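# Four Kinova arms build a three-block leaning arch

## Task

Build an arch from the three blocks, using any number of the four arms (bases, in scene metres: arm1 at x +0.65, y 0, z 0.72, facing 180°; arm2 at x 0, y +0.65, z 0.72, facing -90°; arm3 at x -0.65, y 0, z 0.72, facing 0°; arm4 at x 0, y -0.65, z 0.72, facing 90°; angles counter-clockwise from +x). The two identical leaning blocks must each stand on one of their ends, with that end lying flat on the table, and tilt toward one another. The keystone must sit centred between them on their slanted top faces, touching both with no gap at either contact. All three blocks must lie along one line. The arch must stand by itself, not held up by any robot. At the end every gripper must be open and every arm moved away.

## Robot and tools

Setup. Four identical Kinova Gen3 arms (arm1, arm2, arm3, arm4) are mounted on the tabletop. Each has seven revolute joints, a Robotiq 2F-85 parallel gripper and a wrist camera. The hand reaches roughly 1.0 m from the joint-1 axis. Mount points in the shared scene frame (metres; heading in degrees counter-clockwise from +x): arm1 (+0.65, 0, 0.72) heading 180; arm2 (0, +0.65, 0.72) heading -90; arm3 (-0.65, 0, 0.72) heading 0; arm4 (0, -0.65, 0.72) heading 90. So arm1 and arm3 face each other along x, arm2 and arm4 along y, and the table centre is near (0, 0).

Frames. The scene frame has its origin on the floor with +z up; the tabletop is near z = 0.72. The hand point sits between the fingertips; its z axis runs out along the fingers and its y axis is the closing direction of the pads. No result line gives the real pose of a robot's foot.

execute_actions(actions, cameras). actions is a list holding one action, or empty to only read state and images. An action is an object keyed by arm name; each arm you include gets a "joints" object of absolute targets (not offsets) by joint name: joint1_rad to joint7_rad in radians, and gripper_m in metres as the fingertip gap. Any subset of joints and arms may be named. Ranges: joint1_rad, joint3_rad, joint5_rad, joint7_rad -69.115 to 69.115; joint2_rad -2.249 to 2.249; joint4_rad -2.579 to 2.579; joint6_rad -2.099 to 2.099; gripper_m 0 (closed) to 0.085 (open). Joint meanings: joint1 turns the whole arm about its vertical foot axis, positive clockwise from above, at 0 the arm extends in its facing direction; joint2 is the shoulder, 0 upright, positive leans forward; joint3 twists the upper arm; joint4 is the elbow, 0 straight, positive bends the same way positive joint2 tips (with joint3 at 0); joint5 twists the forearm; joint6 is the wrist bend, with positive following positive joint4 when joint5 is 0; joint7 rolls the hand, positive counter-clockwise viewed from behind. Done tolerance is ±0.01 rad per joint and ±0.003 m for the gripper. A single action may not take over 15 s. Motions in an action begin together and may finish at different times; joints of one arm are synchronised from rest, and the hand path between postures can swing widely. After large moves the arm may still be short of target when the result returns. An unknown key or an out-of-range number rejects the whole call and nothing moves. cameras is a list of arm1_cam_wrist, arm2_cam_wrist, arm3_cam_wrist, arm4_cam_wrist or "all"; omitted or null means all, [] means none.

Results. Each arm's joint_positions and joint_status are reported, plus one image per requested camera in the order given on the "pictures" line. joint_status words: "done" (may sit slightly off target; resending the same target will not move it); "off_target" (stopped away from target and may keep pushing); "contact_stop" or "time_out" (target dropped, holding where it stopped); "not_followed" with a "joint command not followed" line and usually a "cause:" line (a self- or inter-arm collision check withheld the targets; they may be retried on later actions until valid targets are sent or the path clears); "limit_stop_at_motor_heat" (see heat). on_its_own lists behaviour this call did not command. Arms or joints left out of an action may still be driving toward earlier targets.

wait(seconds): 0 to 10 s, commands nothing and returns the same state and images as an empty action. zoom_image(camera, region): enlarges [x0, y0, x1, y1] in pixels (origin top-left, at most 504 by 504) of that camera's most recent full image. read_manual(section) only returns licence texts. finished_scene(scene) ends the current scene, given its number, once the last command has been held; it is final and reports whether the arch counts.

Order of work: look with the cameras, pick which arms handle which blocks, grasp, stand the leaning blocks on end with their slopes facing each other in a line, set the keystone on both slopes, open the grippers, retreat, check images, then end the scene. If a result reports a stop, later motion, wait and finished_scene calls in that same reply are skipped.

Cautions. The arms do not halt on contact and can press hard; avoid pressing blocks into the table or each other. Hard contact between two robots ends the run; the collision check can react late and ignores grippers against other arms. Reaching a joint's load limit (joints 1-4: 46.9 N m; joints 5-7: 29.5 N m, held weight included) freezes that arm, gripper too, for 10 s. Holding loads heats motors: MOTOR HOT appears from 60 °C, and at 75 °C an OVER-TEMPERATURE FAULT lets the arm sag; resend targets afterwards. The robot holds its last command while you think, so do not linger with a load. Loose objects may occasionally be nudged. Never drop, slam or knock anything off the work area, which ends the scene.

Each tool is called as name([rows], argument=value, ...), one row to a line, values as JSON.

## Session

execute_actions(actions=[])

Scene clock: 0.00 s.
arm1.joint_positions: joint1_rad=-0.011 joint2_rad=-0.400 joint3_rad=-0.074 joint4_rad=+1.514 joint5_rad=-0.031 joint6_rad=+2.022 joint7_rad=+1.476 gripper_m=+0.085
arm1.joint_status: not commanded
arm1.hand: x=+0.5300 y=+0.0013 z=+1.2559 quat_wxyz=(-0.002, -1.000, -0.004, +0.000) (m; scene frame)
arm2.joint_positions: joint1_rad=-0.009 joint2_rad=-0.397 joint3_rad=-0.073 joint4_rad=+1.513 joint5_rad=-0.029 joint6_rad=+2.026 joint7_rad=+1.479 gripper_m=+0.085
arm2.joint_status: not commanded
arm2.hand: x=+0.0059 y=+0.5361 z=+1.2513 quat_wxyz=(+0.002, -0.700, -0.714, +0.007) (m; scene frame)
arm3.joint_positions: joint1_rad=-0.010 joint2_rad=-0.394 joint3_rad=-0.079 joint4_rad=+1.511 joint5_rad=-0.030 joint6_rad=+2.023 joint7_rad=+1.475 gripper_m=+0.085
arm3.joint_status: not commanded
arm3.hand: x=-0.5303 y=+0.0025 z=+1.2566 quat_wxyz=(+0.001, +0.016, -1.000, +0.000) (m; scene frame)
arm4.joint_positions: joint1_rad=-0.007 joint2_rad=-0.397 joint3_rad=-0.074 joint4_rad=+1.513 joint5_rad=-0.034 joint6_rad=+2.022 joint7_rad=+1.476 gripper_m=+0.085
arm4.joint_status: not commanded
arm4.hand: x=+0.0052 y=-0.5314 z=+1.3163 quat_wxyz=(+0.000, +0.691, -0.723, -0.002) (m; scene frame)
pictures: arm1_cam_wrist, arm2_cam_wrist, arm3_cam_wrist, arm4_cam_wrist
Images, in order (width x height): arm1_cam_wrist 504x504, arm2_cam_wrist 504x504, arm3_cam_wrist 504x504, arm4_cam_wrist 504x504.

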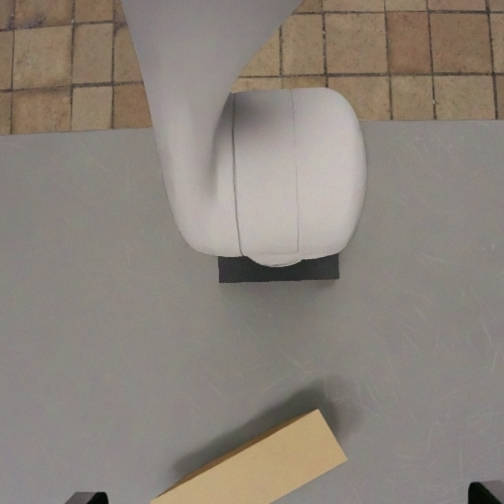

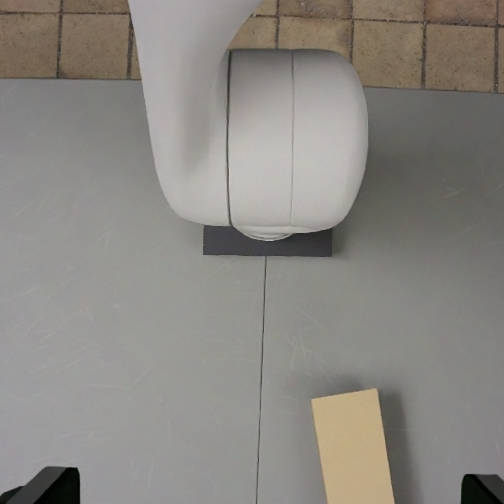

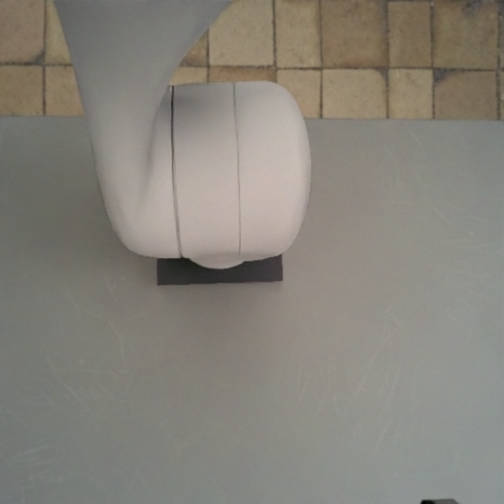

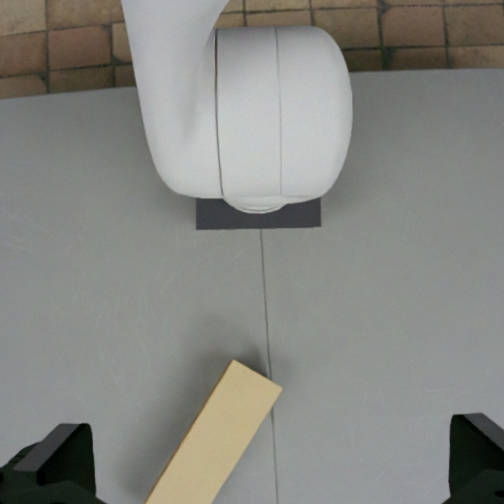

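execute_actions([
  {"arm1":{"joints":{"joint1_rad":0.1,"joint2_rad":0.1,"joint3_rad":0,"joint4_rad":1.5,"joint5_rad":0,"joint6_rad":1.5416,"joint7_rad":1.571}},"arm2":{"joints":{"joint1_rad":-0.35,"joint2_rad":0.1,"joint3_rad":0,"joint4_rad":1.5,"joint5_rad":0,"joint6_rad":1.5416,"joint7_rad":1.571}},"arm3":{"joints":{"joint1_rad":0.5,"joint2_rad":0,"joint3_rad":0,"joint4_rad":1.9,"joint5_rad":-0.5,"joint6_rad":1.8}},"arm4":{"joints":{"joint1_rad":0.12,"joint2_rad":0.1,"joint3_rad":0,"joint4_rad":1.5,"joint5_rad":0,"joint6_rad":1.5416,"joint7_rad":1.571}}},
])

Scene clock: 2.27 s.
arm1.joint_positions: joint1_rad=+0.100 joint2_rad=+0.100 joint3_rad=+0.000 joint4_rad=+1.500 joint5_rad=+0.000 joint6_rad=+1.542 joint7_rad=+1.571 gripper_m=+0.085
arm1.joint_status: all done
arm1.hand: x=+0.2979 y=+0.0581 z=+1.1380 quat_wxyz=(-0.002, -0.999, +0.045, -0.002) (m; scene frame)
arm2.joint_positions: joint1_rad=-0.350 joint2_rad=+0.100 joint3_rad=+0.000 joint4_rad=+1.500 joint5_rad=+0.000 joint6_rad=+1.542 joint7_rad=+1.571 gripper_m=+0.085
arm2.joint_status: all done
arm2.hand: x=+0.1101 y=+0.3138 z=+1.1350 quat_wxyz=(+0.002, -0.564, -0.826, +0.006) (m; scene frame)
arm3.joint_positions: joint1_rad=+0.500 joint2_rad=+0.000 joint3_rad=+0.000 joint4_rad=+1.900 joint5_rad=-0.500 joint6_rad=+1.800 joint7_rad=+1.475 gripper_m=+0.085
arm3.joint_status: all done
arm3.hand: x=-0.4681 y=+0.0413 z=+1.1318 quat_wxyz=(+0.218, -0.271, -0.891, -0.293) (m; scene frame)
arm4.joint_positions: joint1_rad=+0.120 joint2_rad=+0.100 joint3_rad=+0.000 joint4_rad=+1.500 joint5_rad=+0.000 joint6_rad=+1.542 joint7_rad=+1.571 gripper_m=+0.085
arm4.joint_status: all done
arm4.hand: x=+0.0812 y=-0.3041 z=+1.1995 quat_wxyz=(+0.000, +0.649, -0.761, +0.000) (m; scene frame)
pictures: arm1_cam_wrist, arm2_cam_wrist, arm3_cam_wrist, arm4_cam_wrist
Images, in order (width x height): arm1_cam_wrist 504x504, arm2_cam_wrist 504x504, arm3_cam_wrist 504x504, arm4_cam_wrist 504x504.

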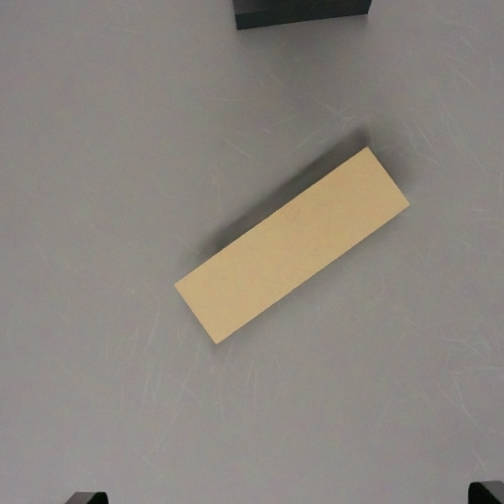

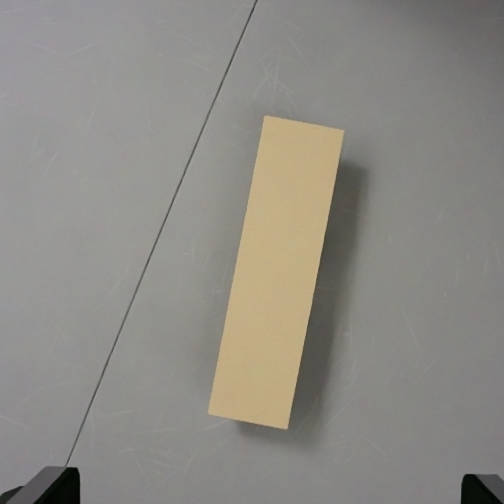

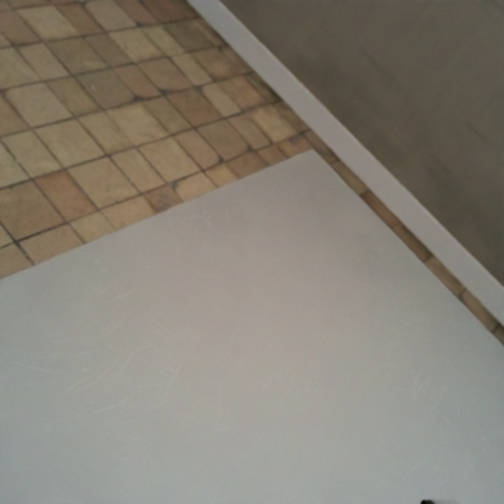

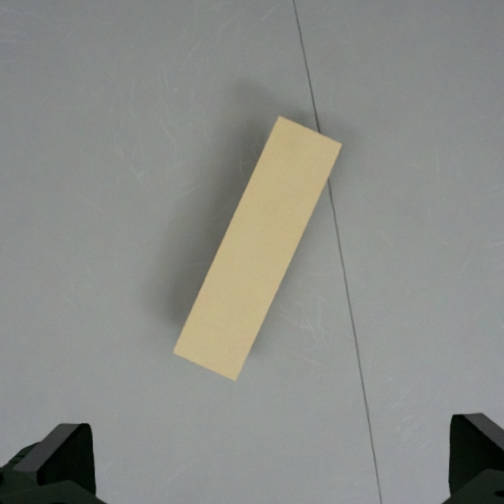

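execute_actions([
  {"arm1":{"joints":{"joint1_rad":0.07,"joint2_rad":0.4262,"joint4_rad":2.4248,"joint6_rad":0.2906,"joint7_rad":0.58}},"arm2":{"joints":{"joint1_rad":-0.372,"joint2_rad":0.4718,"joint4_rad":2.272,"joint6_rad":0.3978,"joint7_rad":1.378}},"arm3":{"joints":{"joint1_rad":1.57,"joint2_rad":0.95,"joint4_rad":2.19,"joint5_rad":-1.08,"joint6_rad":1.37,"joint7_rad":1.571,"gripper_m":0}},"arm4":{"joints":{"joint1_rad":0.132,"joint2_rad":0.6696,"joint4_rad":2.3031,"joint6_rad":0.1689,"joint7_rad":1.138}}},
])

Scene clock: 5.53 s.
arm1.joint_positions: joint1_rad=+0.070 joint2_rad=+0.426 joint3_rad=+0.000 joint4_rad=+2.425 joint5_rad=+0.000 joint6_rad=+0.291 joint7_rad=+0.580 gripper_m=+0.085
arm1.joint_status: all done
arm1.hand: x=+0.3897 y=+0.0408 z=+0.8108 quat_wxyz=(-0.001, -0.865, +0.501, -0.003) (m; scene frame)
arm2.joint_positions: joint1_rad=-0.372 joint2_rad=+0.472 joint3_rad=+0.000 joint4_rad=+2.272 joint5_rad=+0.000 joint6_rad=+0.398 joint7_rad=+1.378 gripper_m=+0.085
arm2.joint_status: all done
arm2.hand: x=+0.0978 y=+0.3539 z=+0.8103 quat_wxyz=(+0.002, -0.632, -0.775, +0.006) (m; scene frame)
arm3.joint_positions: joint1_rad=+1.570 joint2_rad=+0.950 joint3_rad=+0.000 joint4_rad=+2.190 joint5_rad=-1.080 joint6_rad=+1.370 joint7_rad=+1.571 gripper_m=+0.000
arm3.joint_status: all done
arm3.hand: x=-0.4009 y=-0.1911 z=+0.9090 quat_wxyz=(+0.164, -0.748, -0.200, -0.611) (m; scene frame)
arm4.joint_positions: joint1_rad=+0.132 joint2_rad=+0.670 joint3_rad=+0.000 joint4_rad=+2.303 joint5_rad=+0.000 joint6_rad=+0.169 joint7_rad=+1.138 gripper_m=+0.085
arm4.joint_status: all done
arm4.hand: x=+0.0780 y=-0.3468 z=+0.8100 quat_wxyz=(+0.000, +0.465, -0.885, +0.000) (m; scene frame)
pictures: arm1_cam_wrist, arm2_cam_wrist, arm3_cam_wrist, arm4_cam_wrist
Images, in order (width x height): arm1_cam_wrist 504x504, arm2_cam_wrist 504x504, arm3_cam_wrist 504x504, arm4_cam_wrist 504x504.

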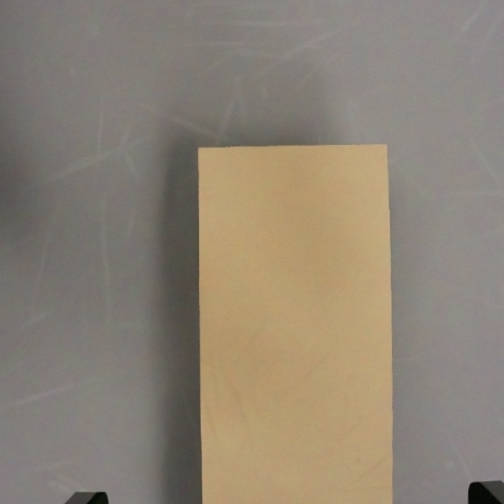

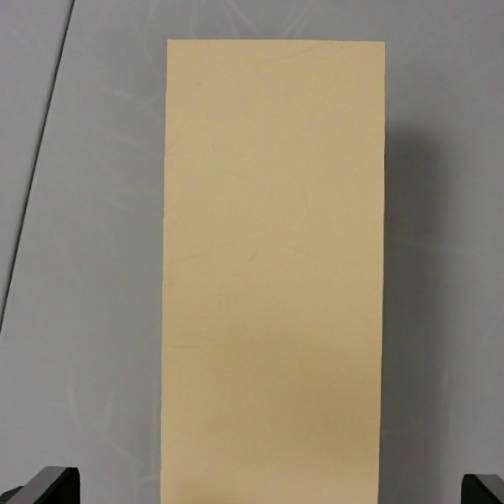

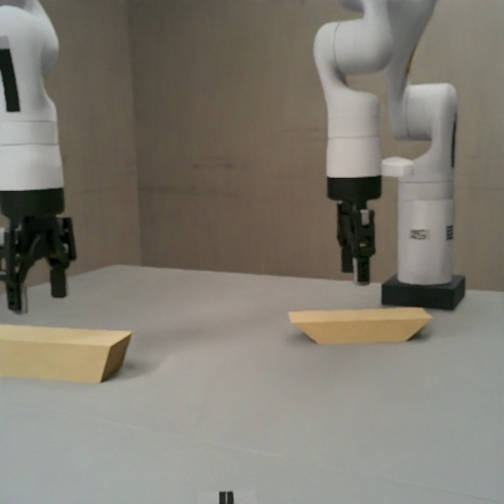

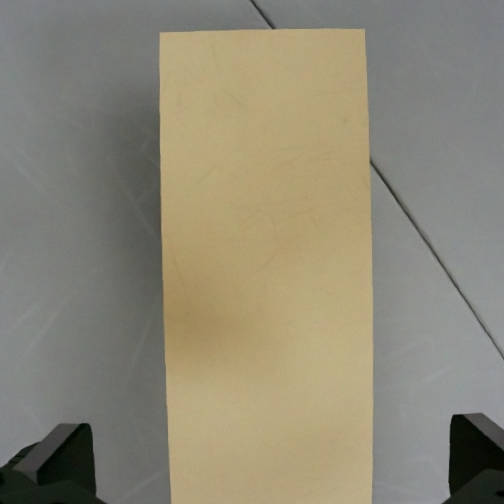

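execute_actions([
  {"arm1":{"joints":{"joint1_rad":0.066,"joint2_rad":0.6605,"joint4_rad":2.4529,"joint6_rad":0.028}},"arm2":{"joints":{"joint2_rad":0.6534,"joint4_rad":2.3051,"joint6_rad":0.183}},"arm3":{"joints":{"joint6_rad":1.27}},"arm4":{"joints":{"joint2_rad":0.8605,"joint4_rad":2.297,"joint6_rad":-0.016}}},
], cameras=["arm3_cam_wrist"])

execute_actions([
  {"arm1":{"joints":{"gripper_m":0.04}},"arm2":{"joints":{"gripper_m":0.04}},"arm4":{"joints":{"gripper_m":0.04}}},
], cameras=["arm3_cam_wrist","arm1_cam_wrist"])

execute_actions([
  {"arm1":{"joints":{"joint1_rad":-0.03,"joint2_rad":0.2,"joint4_rad":1.4,"joint6_rad":1.54,"joint7_rad":-0.004}},"arm2":{"joints":{"joint1_rad":-0.017,"joint2_rad":0.1,"joint4_rad":2.45,"joint6_rad":-0.45,"joint7_rad":1.559}},"arm4":{"joints":{"joint1_rad":-0.078,"joint2_rad":0.3,"joint4_rad":2.4,"joint6_rad":-0.6,"joint7_rad":1.571}}},
], cameras=["arm3_cam_wrist"])

execute_actions([
  {"arm1":{"joints":{"joint2_rad":0.65,"joint4_rad":0.8,"joint6_rad":1.69}},"arm2":{"joints":{"joint2_rad":1.125,"joint4_rad":2.478,"joint6_rad":-1.685}},"arm4":{"joints":{"joint2_rad":1.325,"joint4_rad":2.392,"joint6_rad":-1.799}}},
])

Scene clock: 8.07 s.
arm1.joint_positions: joint1_rad=+0.066 joint2_rad=+0.660 joint3_rad=+0.000 joint4_rad=+2.453 joint5_rad=+0.000 joint6_rad=+0.028 joint7_rad=+0.580 gripper_m=+0.085
arm1.joint_status: all done
arm1.hand: x=+0.3867 y=+0.0397 z=+0.7470 quat_wxyz=(-0.001, -0.866, +0.500, -0.003) (m; scene frame)
arm2.joint_positions: joint1_rad=-0.372 joint2_rad=+0.653 joint3_rad=+0.000 joint4_rad=+2.305 joint5_rad=+0.000 joint6_rad=+0.183 joint7_rad=+1.378 gripper_m=+0.085
arm2.joint_status: all done
arm2.hand: x=+0.0973 y=+0.3534 z=+0.7503 quat_wxyz=(+0.001, -0.632, -0.775, +0.006) (m; scene frame)
arm3.joint_positions: joint1_rad=+1.570 joint2_rad=+0.950 joint3_rad=+0.000 joint4_rad=+2.190 joint5_rad=-1.080 joint6_rad=+1.270 joint7_rad=+1.571 gripper_m=+0.000
arm3.joint_status: all done
arm3.hand: x=-0.4077 y=-0.1949 z=+0.8788 quat_wxyz=(+0.154, -0.778, -0.208, -0.573) (m; scene frame)
arm4.joint_positions: joint1_rad=+0.132 joint2_rad=+0.860 joint3_rad=+0.000 joint4_rad=+2.297 joint5_rad=+0.000 joint6_rad=-0.016 joint7_rad=+1.138 gripper_m=+0.085
arm4.joint_status: all done
arm4.hand: x=+0.0780 y=-0.3468 z=+0.7501 quat_wxyz=(+0.000, +0.465, -0.885, +0.000) (m; scene frame)
pictures: arm3_cam_wrist
Images, in order (width x height): arm3_cam_wrist 504x504.

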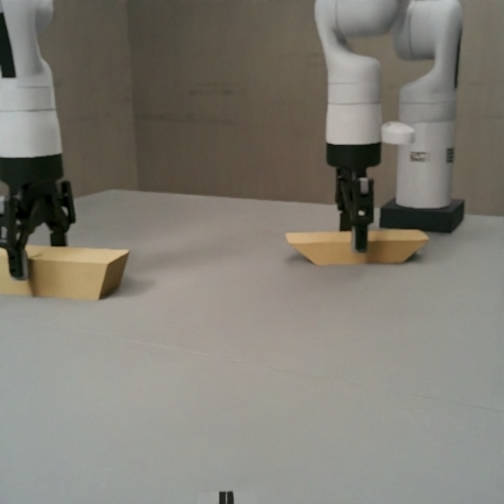

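Scene clock: 8.90 s.
arm1.joint_positions: joint1_rad=+0.066 joint2_rad=+0.658 joint3_rad=+0.000 joint4_rad=+2.454 joint5_rad=+0.000 joint6_rad=+0.029 joint7_rad=+0.580 gripper_m=+0.058
arm1.joint_status: gripper_m off_target (ended at +0.058, target +0.040)
arm1.hand: x=+0.3867 y=+0.0397 z=+0.7477 quat_wxyz=(-0.001, -0.866, +0.500, -0.002) (m; scene frame)
arm2.joint_positions: joint1_rad=-0.372 joint2_rad=+0.651 joint3_rad=+0.000 joint4_rad=+2.305 joint5_rad=+0.000 joint6_rad=+0.184 joint7_rad=+1.378 gripper_m=+0.058
arm2.joint_status: gripper_m off_target (ended at +0.058, target +0.040)
arm2.hand: x=+0.0974 y=+0.3533 z=+0.7509 quat_wxyz=(+0.001, -0.632, -0.775, +0.006) (m; scene frame)
arm3.joint_positions: joint1_rad=+1.570 joint2_rad=+0.950 joint3_rad=+0.000 joint4_rad=+2.190 joint5_rad=-1.080 joint6_rad=+1.270 joint7_rad=+1.571 gripper_m=+0.000
arm3.joint_status: not commanded
arm3.hand: x=-0.4077 y=-0.1949 z=+0.8788 quat_wxyz=(+0.154, -0.778, -0.208, -0.573) (m; scene frame)
arm4.joint_positions: joint1_rad=+0.132 joint2_rad=+0.859 joint3_rad=+0.000 joint4_rad=+2.298 joint5_rad=+0.000 joint6_rad=-0.015 joint7_rad=+1.138 gripper_m=+0.058
arm4.joint_status: gripper_m off_target (ended at +0.058, target +0.040)
arm4.hand: x=+0.0779 y=-0.3467 z=+0.7506 quat_wxyz=(+0.000, +0.465, -0.885, +0.000) (m; scene frame)
pictures: arm1_cam_wrist, arm3_cam_wrist
Images, in order (width x height): arm1_cam_wrist 504x504, arm3_cam_wrist 504x504.

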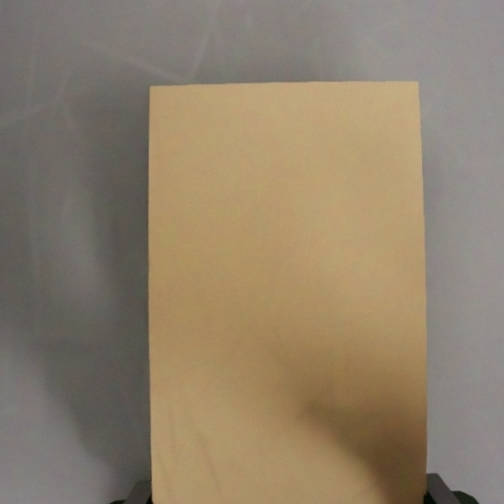

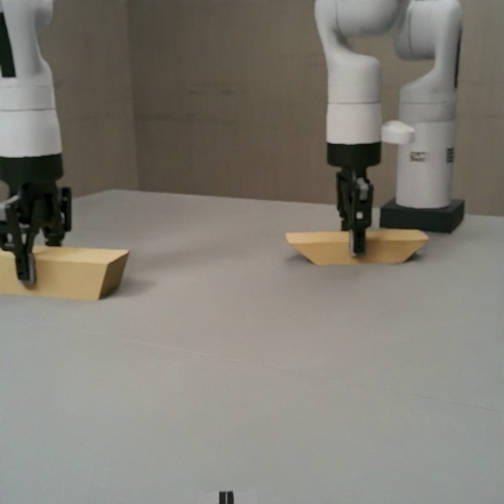

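Scene clock: 11.43 s.
arm1.joint_positions: joint1_rad=-0.030 joint2_rad=+0.201 joint3_rad=+0.000 joint4_rad=+1.401 joint5_rad=+0.000 joint6_rad=+1.540 joint7_rad=-0.004 gripper_m=+0.058
arm1.joint_status: all done
arm1.hand: x=+0.2517 y=+0.0103 z=+1.1310 quat_wxyz=(+0.000, -0.720, +0.694, -0.003) (m; scene frame)
arm2.joint_positions: joint1_rad=-0.017 joint2_rad=+0.103 joint3_rad=+0.000 joint4_rad=+2.453 joint5_rad=+0.000 joint6_rad=-0.448 joint7_rad=+1.559 gripper_m=+0.058
arm2.joint_status: all done
arm2.hand: x=-0.0031 y=+0.1689 z=+1.0363 quat_wxyz=(-0.357, -0.603, -0.624, +0.346) (m; scene frame)
arm3.joint_positions: joint1_rad=+1.570 joint2_rad=+0.950 joint3_rad=+0.000 joint4_rad=+2.190 joint5_rad=-1.080 joint6_rad=+1.270 joint7_rad=+1.571 gripper_m=+0.000
arm3.joint_status: not commanded
arm3.hand: x=-0.4077 y=-0.1949 z=+0.8788 quat_wxyz=(+0.154, -0.778, -0.208, -0.573) (m; scene frame)
arm4.joint_positions: joint1_rad=-0.078 joint2_rad=+0.303 joint3_rad=+0.000 joint4_rad=+2.402 joint5_rad=+0.000 joint6_rad=-0.597 joint7_rad=+1.571 gripper_m=+0.058
arm4.joint_status: all done
arm4.hand: x=+0.0046 y=-0.1256 z=+1.0587 quat_wxyz=(-0.342, +0.627, -0.603, -0.356) (m; scene frame)
pictures: arm3_cam_wrist
Images, in order (width x height): arm3_cam_wrist 504x504.

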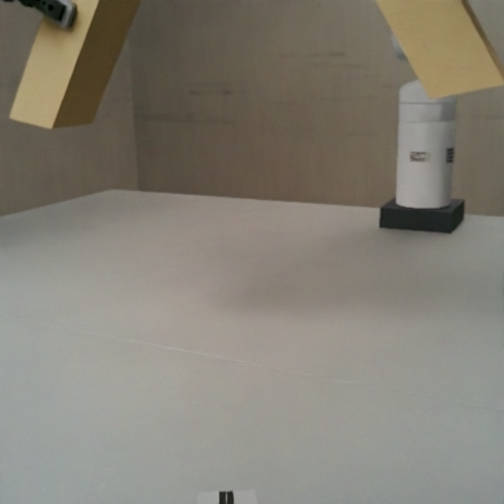

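Scene clock: 13.90 s.
arm1.joint_positions: joint1_rad=-0.030 joint2_rad=+0.651 joint3_rad=+0.000 joint4_rad=+0.801 joint5_rad=+0.000 joint6_rad=+1.690 joint7_rad=-0.004 gripper_m=+0.058
arm1.joint_status: all done
arm1.hand: x=+0.0830 y=+0.0034 z=+1.0996 quat_wxyz=(+0.000, -0.720, +0.694, -0.003) (m; scene frame)
arm2.joint_positions: joint1_rad=-0.017 joint2_rad=+1.128 joint3_rad=+0.000 joint4_rad=+2.479 joint5_rad=+0.000 joint6_rad=-1.682 joint7_rad=+1.559 gripper_m=+0.058
arm2.joint_status: all done
arm2.hand: x=-0.0032 y=+0.1209 z=+0.8308 quat_wxyz=(-0.414, -0.569, -0.589, +0.399) (m; scene frame)
arm3.joint_positions: joint1_rad=+1.570 joint2_rad=+0.950 joint3_rad=+0.000 joint4_rad=+2.190 joint5_rad=-1.080 joint6_rad=+1.270 joint7_rad=+1.571 gripper_m=+0.000
arm3.joint_status: not commanded
arm3.hand: x=-0.4077 y=-0.1949 z=+0.8788 quat_wxyz=(+0.154, -0.778, -0.208, -0.573) (m; scene frame)
arm4.joint_positions: joint1_rad=-0.078 joint2_rad=+1.328 joint3_rad=+0.000 joint4_rad=+2.393 joint5_rad=+0.000 joint6_rad=-1.796 joint7_rad=+1.571 gripper_m=+0.058
arm4.joint_status: all done
arm4.hand: x=+0.0043 y=-0.1230 z=+0.8316 quat_wxyz=(-0.396, +0.591, -0.569, -0.412) (m; scene frame)
pictures: arm1_cam_wrist, arm2_cam_wrist, arm3_cam_wrist, arm4_cam_wrist
Images, in order (width x height): arm1_cam_wrist 504x504, arm2_cam_wrist 504x504, arm3_cam_wrist 504x504, arm4_cam_wrist 504x504.

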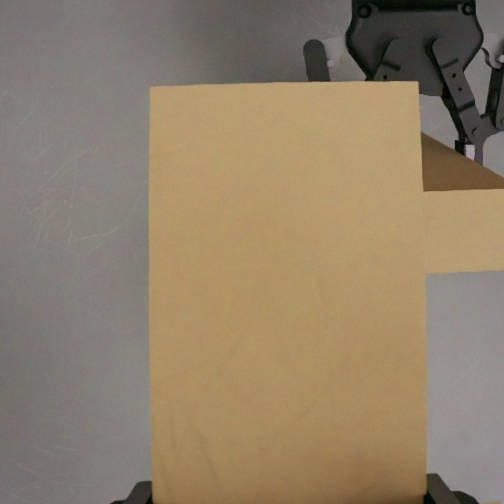

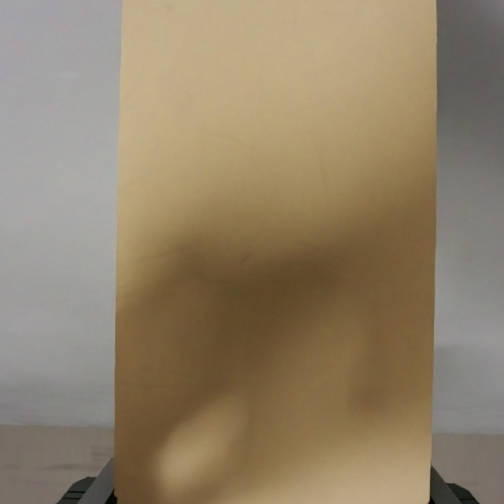

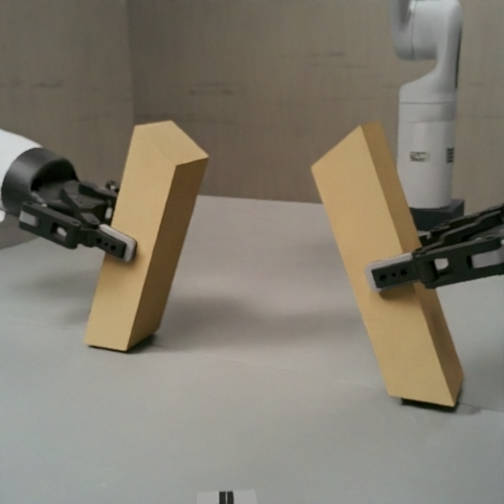

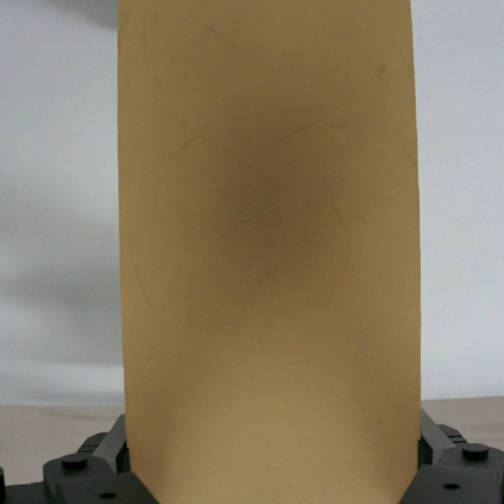

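execute_actions([
  {"arm1":{"joints":{"joint1_rad":-0.032,"joint5_rad":0.015,"joint7_rad":-0.008,"joint2_rad":0.926,"joint4_rad":0.66,"joint6_rad":1.555}},"arm2":{"joints":{"joint2_rad":1.148,"joint4_rad":2.469,"joint6_rad":-1.697}},"arm4":{"joints":{"joint2_rad":1.350,"joint4_rad":2.377,"joint6_rad":-1.809}}},
], cameras=["arm3_cam_wrist"])

Scene clock: 15.77 s.
arm1.joint_positions: joint1_rad=-0.032 joint2_rad=+0.927 joint3_rad=+0.000 joint4_rad=+0.661 joint5_rad=+0.015 joint6_rad=+1.555 joint7_rad=-0.008 gripper_m=+0.058
arm1.joint_status: all done
arm1.hand: x=+0.0001 y=+0.0029 z=+0.9744 quat_wxyz=(+0.006, -0.719, +0.695, +0.002) (m; scene frame)
arm2.joint_positions: joint1_rad=-0.017 joint2_rad=+1.148 joint3_rad=+0.000 joint4_rad=+2.470 joint5_rad=+0.000 joint6_rad=-1.697 joint7_rad=+1.559 gripper_m=+0.058
arm2.joint_status: all done
arm2.hand: x=-0.0033 y=+0.1201 z=+0.8257 quat_wxyz=(-0.414, -0.568, -0.588, +0.400) (m; scene frame)
arm3.joint_positions: joint1_rad=+1.570 joint2_rad=+0.950 joint3_rad=+0.000 joint4_rad=+2.190 joint5_rad=-1.080 joint6_rad=+1.270 joint7_rad=+1.571 gripper_m=+0.000
arm3.joint_status: not commanded
arm3.hand: x=-0.4077 y=-0.1949 z=+0.8788 quat_wxyz=(+0.154, -0.778, -0.208, -0.573) (m; scene frame)
arm4.joint_positions: joint1_rad=-0.078 joint2_rad=+1.353 joint3_rad=+0.000 joint4_rad=+2.378 joint5_rad=+0.000 joint6_rad=-1.806 joint7_rad=+1.571 gripper_m=+0.058
arm4.joint_status: all done
arm4.hand: x=+0.0043 y=-0.1232 z=+0.8230 quat_wxyz=(-0.396, +0.591, -0.569, -0.412) (m; scene frame)
pictures: arm3_cam_wrist
Images, in order (width x height): arm3_cam_wrist 504x504.

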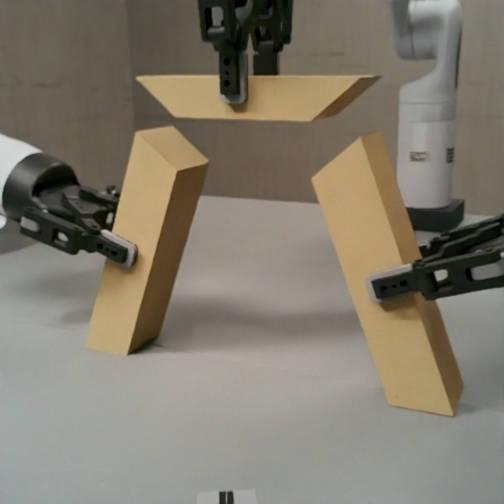

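execute_actions([
  {"arm1":{"joints":{"joint2_rad":0.9415,"joint4_rad":0.755,"joint6_rad":1.4455}},"arm4":{"joints":{"joint2_rad":1.359,"joint4_rad":2.368,"joint6_rad":-1.808}}},
], cameras=["arm3_cam_wrist","arm1_cam_wrist"])

zoom_image(camera="arm3_cam_wrist", region=[110,100,230,200])

zoom_image(camera="arm3_cam_wrist", region=[280,100,400,200])

Scene clock: 17.13 s.
arm1.joint_positions: joint1_rad=-0.032 joint2_rad=+0.943 joint3_rad=+0.000 joint4_rad=+0.756 joint5_rad=+0.015 joint6_rad=+1.446 joint7_rad=-0.008 gripper_m=+0.058
arm1.joint_status: all done
arm1.hand: x=-0.0008 y=+0.0027 z=+0.9345 quat_wxyz=(+0.006, -0.720, +0.694, +0.002) (m; scene frame)
arm2.joint_positions: joint1_rad=-0.017 joint2_rad=+1.148 joint3_rad=+0.000 joint4_rad=+2.470 joint5_rad=+0.000 joint6_rad=-1.697 joint7_rad=+1.559 gripper_m=+0.058
arm2.joint_status: not commanded
arm2.hand: x=-0.0033 y=+0.1201 z=+0.8257 quat_wxyz=(-0.414, -0.568, -0.588, +0.400) (m; scene frame)
arm3.joint_positions: joint1_rad=+1.570 joint2_rad=+0.950 joint3_rad=+0.000 joint4_rad=+2.190 joint5_rad=-1.080 joint6_rad=+1.270 joint7_rad=+1.571 gripper_m=+0.000
arm3.joint_status: not commanded
arm3.hand: x=-0.4077 y=-0.1949 z=+0.8788 quat_wxyz=(+0.154, -0.778, -0.208, -0.573) (m; scene frame)
arm4.joint_positions: joint1_rad=-0.078 joint2_rad=+1.358 joint3_rad=+0.000 joint4_rad=+2.369 joint5_rad=+0.000 joint6_rad=-1.809 joint7_rad=+1.571 gripper_m=+0.058
arm4.joint_status: all done
arm4.hand: x=+0.0044 y=-0.1212 z=+0.8222 quat_wxyz=(-0.398, +0.590, -0.568, -0.414) (m; scene frame)
pictures: arm1_cam_wrist, arm3_cam_wrist
Images, in order (width x height): arm1_cam_wrist 504x504, arm3_cam_wrist 504x504.

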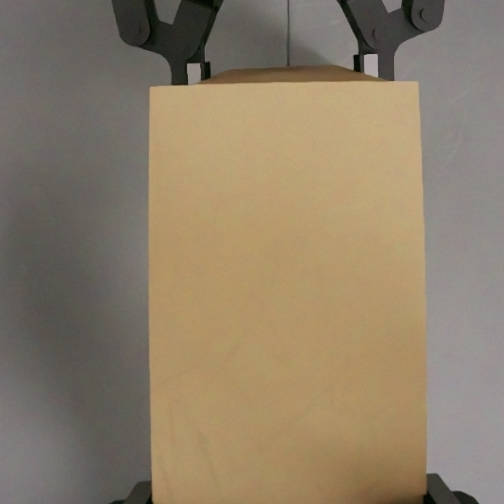

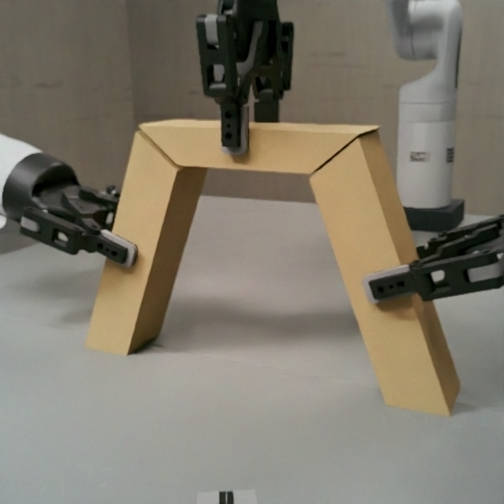

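Region (110, 100, 230, 200) of arm3_cam_wrist's 504x504 image, scaled by 4.200.

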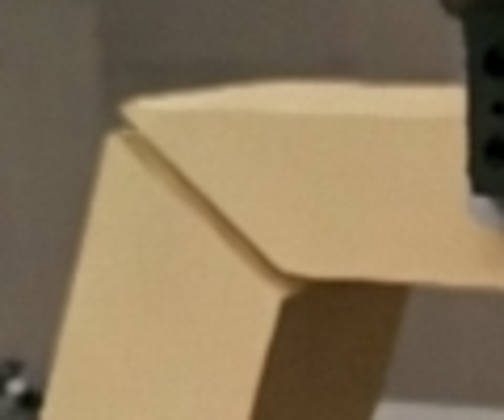

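Region (280, 100, 400, 200) of arm3_cam_wrist's 504x504 image, scaled by 4.200.

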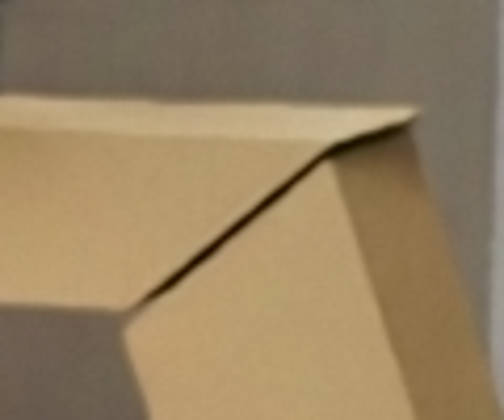

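execute_actions([
  {"arm1":{"joints":{"joint1_rad":-0.026,"joint5_rad":0.007,"joint7_rad":-0.001,"joint2_rad":0.943,"joint4_rad":0.762,"joint6_rad":1.437}}},
], cameras=["arm3_cam_wrist"])

zoom_image(camera="arm3_cam_wrist", region=[110,100,230,200])

zoom_image(camera="arm3_cam_wrist", region=[280,100,400,200])

Scene clock: 18.03 s.
arm1.joint_positions: joint1_rad=-0.026 joint2_rad=+0.945 joint3_rad=+0.000 joint4_rad=+0.763 joint5_rad=+0.007 joint6_rad=+1.437 joint7_rad=-0.001 gripper_m=+0.058
arm1.joint_status: all done
arm1.hand: x=-0.0007 y=+0.0040 z=+0.9313 quat_wxyz=(+0.003, -0.720, +0.694, -0.001) (m; scene frame)
arm2.joint_positions: joint1_rad=-0.017 joint2_rad=+1.148 joint3_rad=+0.000 joint4_rad=+2.470 joint5_rad=+0.000 joint6_rad=-1.697 joint7_rad=+1.559 gripper_m=+0.058
arm2.joint_status: not commanded
arm2.hand: x=-0.0033 y=+0.1201 z=+0.8257 quat_wxyz=(-0.414, -0.568, -0.588, +0.400) (m; scene frame)
arm3.joint_positions: joint1_rad=+1.570 joint2_rad=+0.950 joint3_rad=+0.000 joint4_rad=+2.190 joint5_rad=-1.080 joint6_rad=+1.270 joint7_rad=+1.571 gripper_m=+0.000
arm3.joint_status: not commanded
arm3.hand: x=-0.4077 y=-0.1949 z=+0.8788 quat_wxyz=(+0.154, -0.778, -0.208, -0.573) (m; scene frame)
arm4.joint_positions: joint1_rad=-0.078 joint2_rad=+1.358 joint3_rad=+0.000 joint4_rad=+2.369 joint5_rad=+0.000 joint6_rad=-1.809 joint7_rad=+1.571 gripper_m=+0.058
arm4.joint_status: not commanded
arm4.hand: x=+0.0044 y=-0.1212 z=+0.8222 quat_wxyz=(-0.398, +0.590, -0.568, -0.414) (m; scene frame)
pictures: arm3_cam_wrist
Images, in order (width x height): arm3_cam_wrist 504x504.

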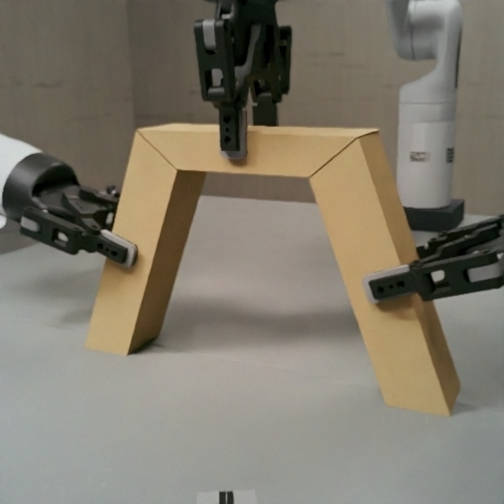

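Region (110, 100, 230, 200) of arm3_cam_wrist's 504x504 image, scaled by 4.200.

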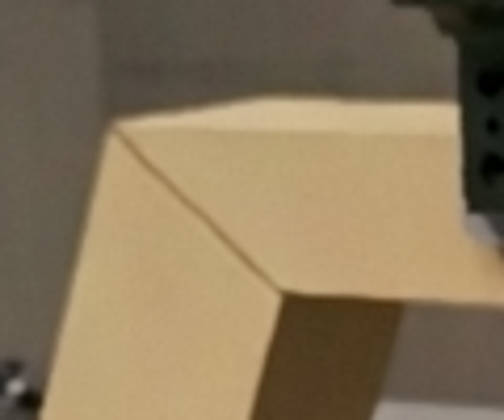

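Region (280, 100, 400, 200) of arm3_cam_wrist's 504x504 image, scaled by 4.200.

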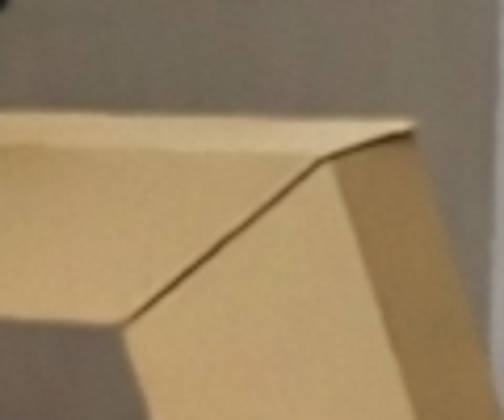

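execute_actions([
  {"arm1":{"joints":{"joint4_rad":0.765,"joint6_rad":1.434,"gripper_m":0.085}}},
], cameras=["arm3_cam_wrist"])

execute_actions([
  {"arm2":{"joints":{"gripper_m":0.085}},"arm4":{"joints":{"gripper_m":0.085}}},
], cameras=["arm3_cam_wrist"])

execute_actions([
  {"arm1":{"joints":{"joint2_rad":0.5,"joint6_rad":1.65}},"arm2":{"joints":{"joint2_rad":0.3,"joint4_rad":2.57,"joint6_rad":-0.27}},"arm4":{"joints":{"joint2_rad":0.3,"joint4_rad":2.57,"joint6_rad":-0.27}}},
], cameras=["arm3_cam_wrist","arm1_cam_wrist"])

Scene clock: 19.37 s.
arm1.joint_positions: joint1_rad=-0.026 joint2_rad=+0.943 joint3_rad=+0.000 joint4_rad=+0.765 joint5_rad=+0.007 joint6_rad=+1.434 joint7_rad=-0.001 gripper_m=+0.085
arm1.joint_status: all done
arm1.hand: x=-0.0011 y=+0.0041 z=+0.9317 quat_wxyz=(+0.003, -0.720, +0.694, +0.000) (m; scene frame)
arm2.joint_positions: joint1_rad=-0.017 joint2_rad=+1.148 joint3_rad=+0.000 joint4_rad=+2.470 joint5_rad=+0.000 joint6_rad=-1.697 joint7_rad=+1.559 gripper_m=+0.058
arm2.joint_status: not commanded
arm2.hand: x=-0.0033 y=+0.1200 z=+0.8257 quat_wxyz=(-0.415, -0.568, -0.588, +0.400) (m; scene frame)
arm3.joint_positions: joint1_rad=+1.570 joint2_rad=+0.950 joint3_rad=+0.000 joint4_rad=+2.190 joint5_rad=-1.080 joint6_rad=+1.270 joint7_rad=+1.571 gripper_m=+0.000
arm3.joint_status: not commanded
arm3.hand: x=-0.4077 y=-0.1949 z=+0.8788 quat_wxyz=(+0.154, -0.778, -0.208, -0.573) (m; scene frame)
arm4.joint_positions: joint1_rad=-0.078 joint2_rad=+1.358 joint3_rad=+0.000 joint4_rad=+2.369 joint5_rad=+0.000 joint6_rad=-1.809 joint7_rad=+1.571 gripper_m=+0.058
arm4.joint_status: not commanded
arm4.hand: x=+0.0044 y=-0.1212 z=+0.8222 quat_wxyz=(-0.398, +0.590, -0.568, -0.414) (m; scene frame)
pictures: arm3_cam_wrist
Images, in order (width x height): arm3_cam_wrist 504x504.

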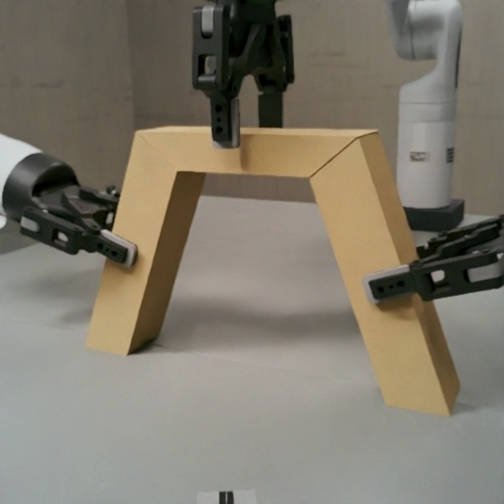

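Scene clock: 20.33 s.
arm1.joint_positions: joint1_rad=-0.026 joint2_rad=+0.943 joint3_rad=+0.000 joint4_rad=+0.765 joint5_rad=+0.007 joint6_rad=+1.434 joint7_rad=-0.001 gripper_m=+0.085
arm1.joint_status: not commanded
arm1.hand: x=-0.0011 y=+0.0041 z=+0.9317 quat_wxyz=(+0.003, -0.720, +0.694, +0.000) (m; scene frame)
arm2.joint_positions: joint1_rad=-0.017 joint2_rad=+1.148 joint3_rad=+0.000 joint4_rad=+2.469 joint5_rad=+0.000 joint6_rad=-1.697 joint7_rad=+1.559 gripper_m=+0.085
arm2.joint_status: all done
arm2.hand: x=-0.0033 y=+0.1196 z=+0.8259 quat_wxyz=(-0.415, -0.568, -0.588, +0.400) (m; scene frame)
arm3.joint_positions: joint1_rad=+1.570 joint2_rad=+0.950 joint3_rad=+0.000 joint4_rad=+2.190 joint5_rad=-1.080 joint6_rad=+1.270 joint7_rad=+1.571 gripper_m=+0.000
arm3.joint_status: not commanded
arm3.hand: x=-0.4077 y=-0.1949 z=+0.8788 quat_wxyz=(+0.154, -0.778, -0.208, -0.573) (m; scene frame)
arm4.joint_positions: joint1_rad=-0.078 joint2_rad=+1.359 joint3_rad=+0.000 joint4_rad=+2.368 joint5_rad=+0.000 joint6_rad=-1.808 joint7_rad=+1.571 gripper_m=+0.085
arm4.joint_status: all done
arm4.hand: x=+0.0043 y=-0.1212 z=+0.8215 quat_wxyz=(-0.398, +0.590, -0.568, -0.414) (m; scene frame)
pictures: arm3_cam_wrist
Images, in order (width x height): arm3_cam_wrist 504x504.

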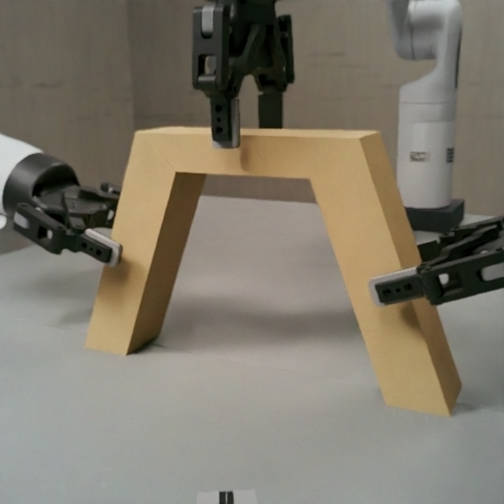

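Scene clock: 22.90 s.
arm1.joint_positions: joint1_rad=-0.026 joint2_rad=+0.500 joint3_rad=+0.000 joint4_rad=+0.765 joint5_rad=+0.007 joint6_rad=+1.650 joint7_rad=-0.001 gripper_m=+0.085
arm1.joint_status: all done
arm1.hand: x=+0.0782 y=+0.0080 z=+1.1997 quat_wxyz=(-0.079, -0.714, +0.691, +0.078) (m; scene frame)
arm2.joint_positions: joint1_rad=-0.017 joint2_rad=+0.300 joint3_rad=+0.000 joint4_rad=+2.570 joint5_rad=+0.000 joint6_rad=-0.270 joint7_rad=+1.559 gripper_m=+0.085
arm2.joint_status: all done
arm2.hand: x=-0.0092 y=+0.2830 z=+0.8705 quat_wxyz=(-0.193, -0.670, -0.691, +0.190) (m; scene frame)
arm3.joint_positions: joint1_rad=+1.570 joint2_rad=+0.950 joint3_rad=+0.000 joint4_rad=+2.190 joint5_rad=-1.080 joint6_rad=+1.270 joint7_rad=+1.571 gripper_m=+0.000
arm3.joint_status: not commanded
arm3.hand: x=-0.4077 y=-0.1949 z=+0.8788 quat_wxyz=(+0.154, -0.778, -0.208, -0.573) (m; scene frame)
arm4.joint_positions: joint1_rad=-0.078 joint2_rad=+0.300 joint3_rad=+0.000 joint4_rad=+2.570 joint5_rad=+0.000 joint6_rad=-0.270 joint7_rad=+1.571 gripper_m=+0.085
arm4.joint_status: all done
arm4.hand: x=+0.0106 y=-0.2822 z=+0.9336 quat_wxyz=(-0.185, +0.694, -0.668, -0.193) (m; scene frame)
pictures: arm1_cam_wrist, arm3_cam_wrist
Images, in order (width x height): arm1_cam_wrist 504x504, arm3_cam_wrist 504x504.

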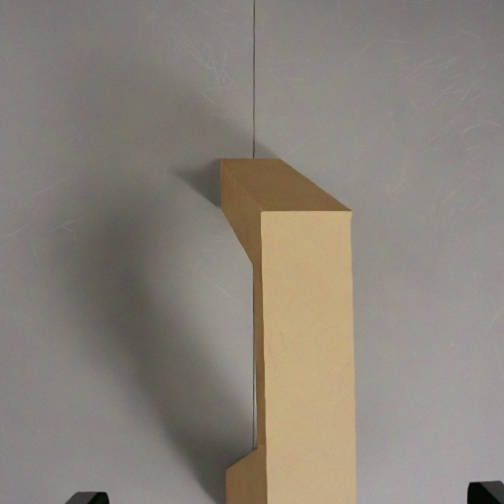

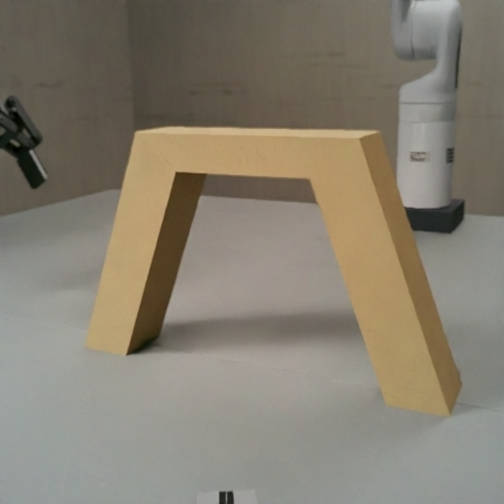

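finished_scene(scene=2)

The scene is finished: the task was done.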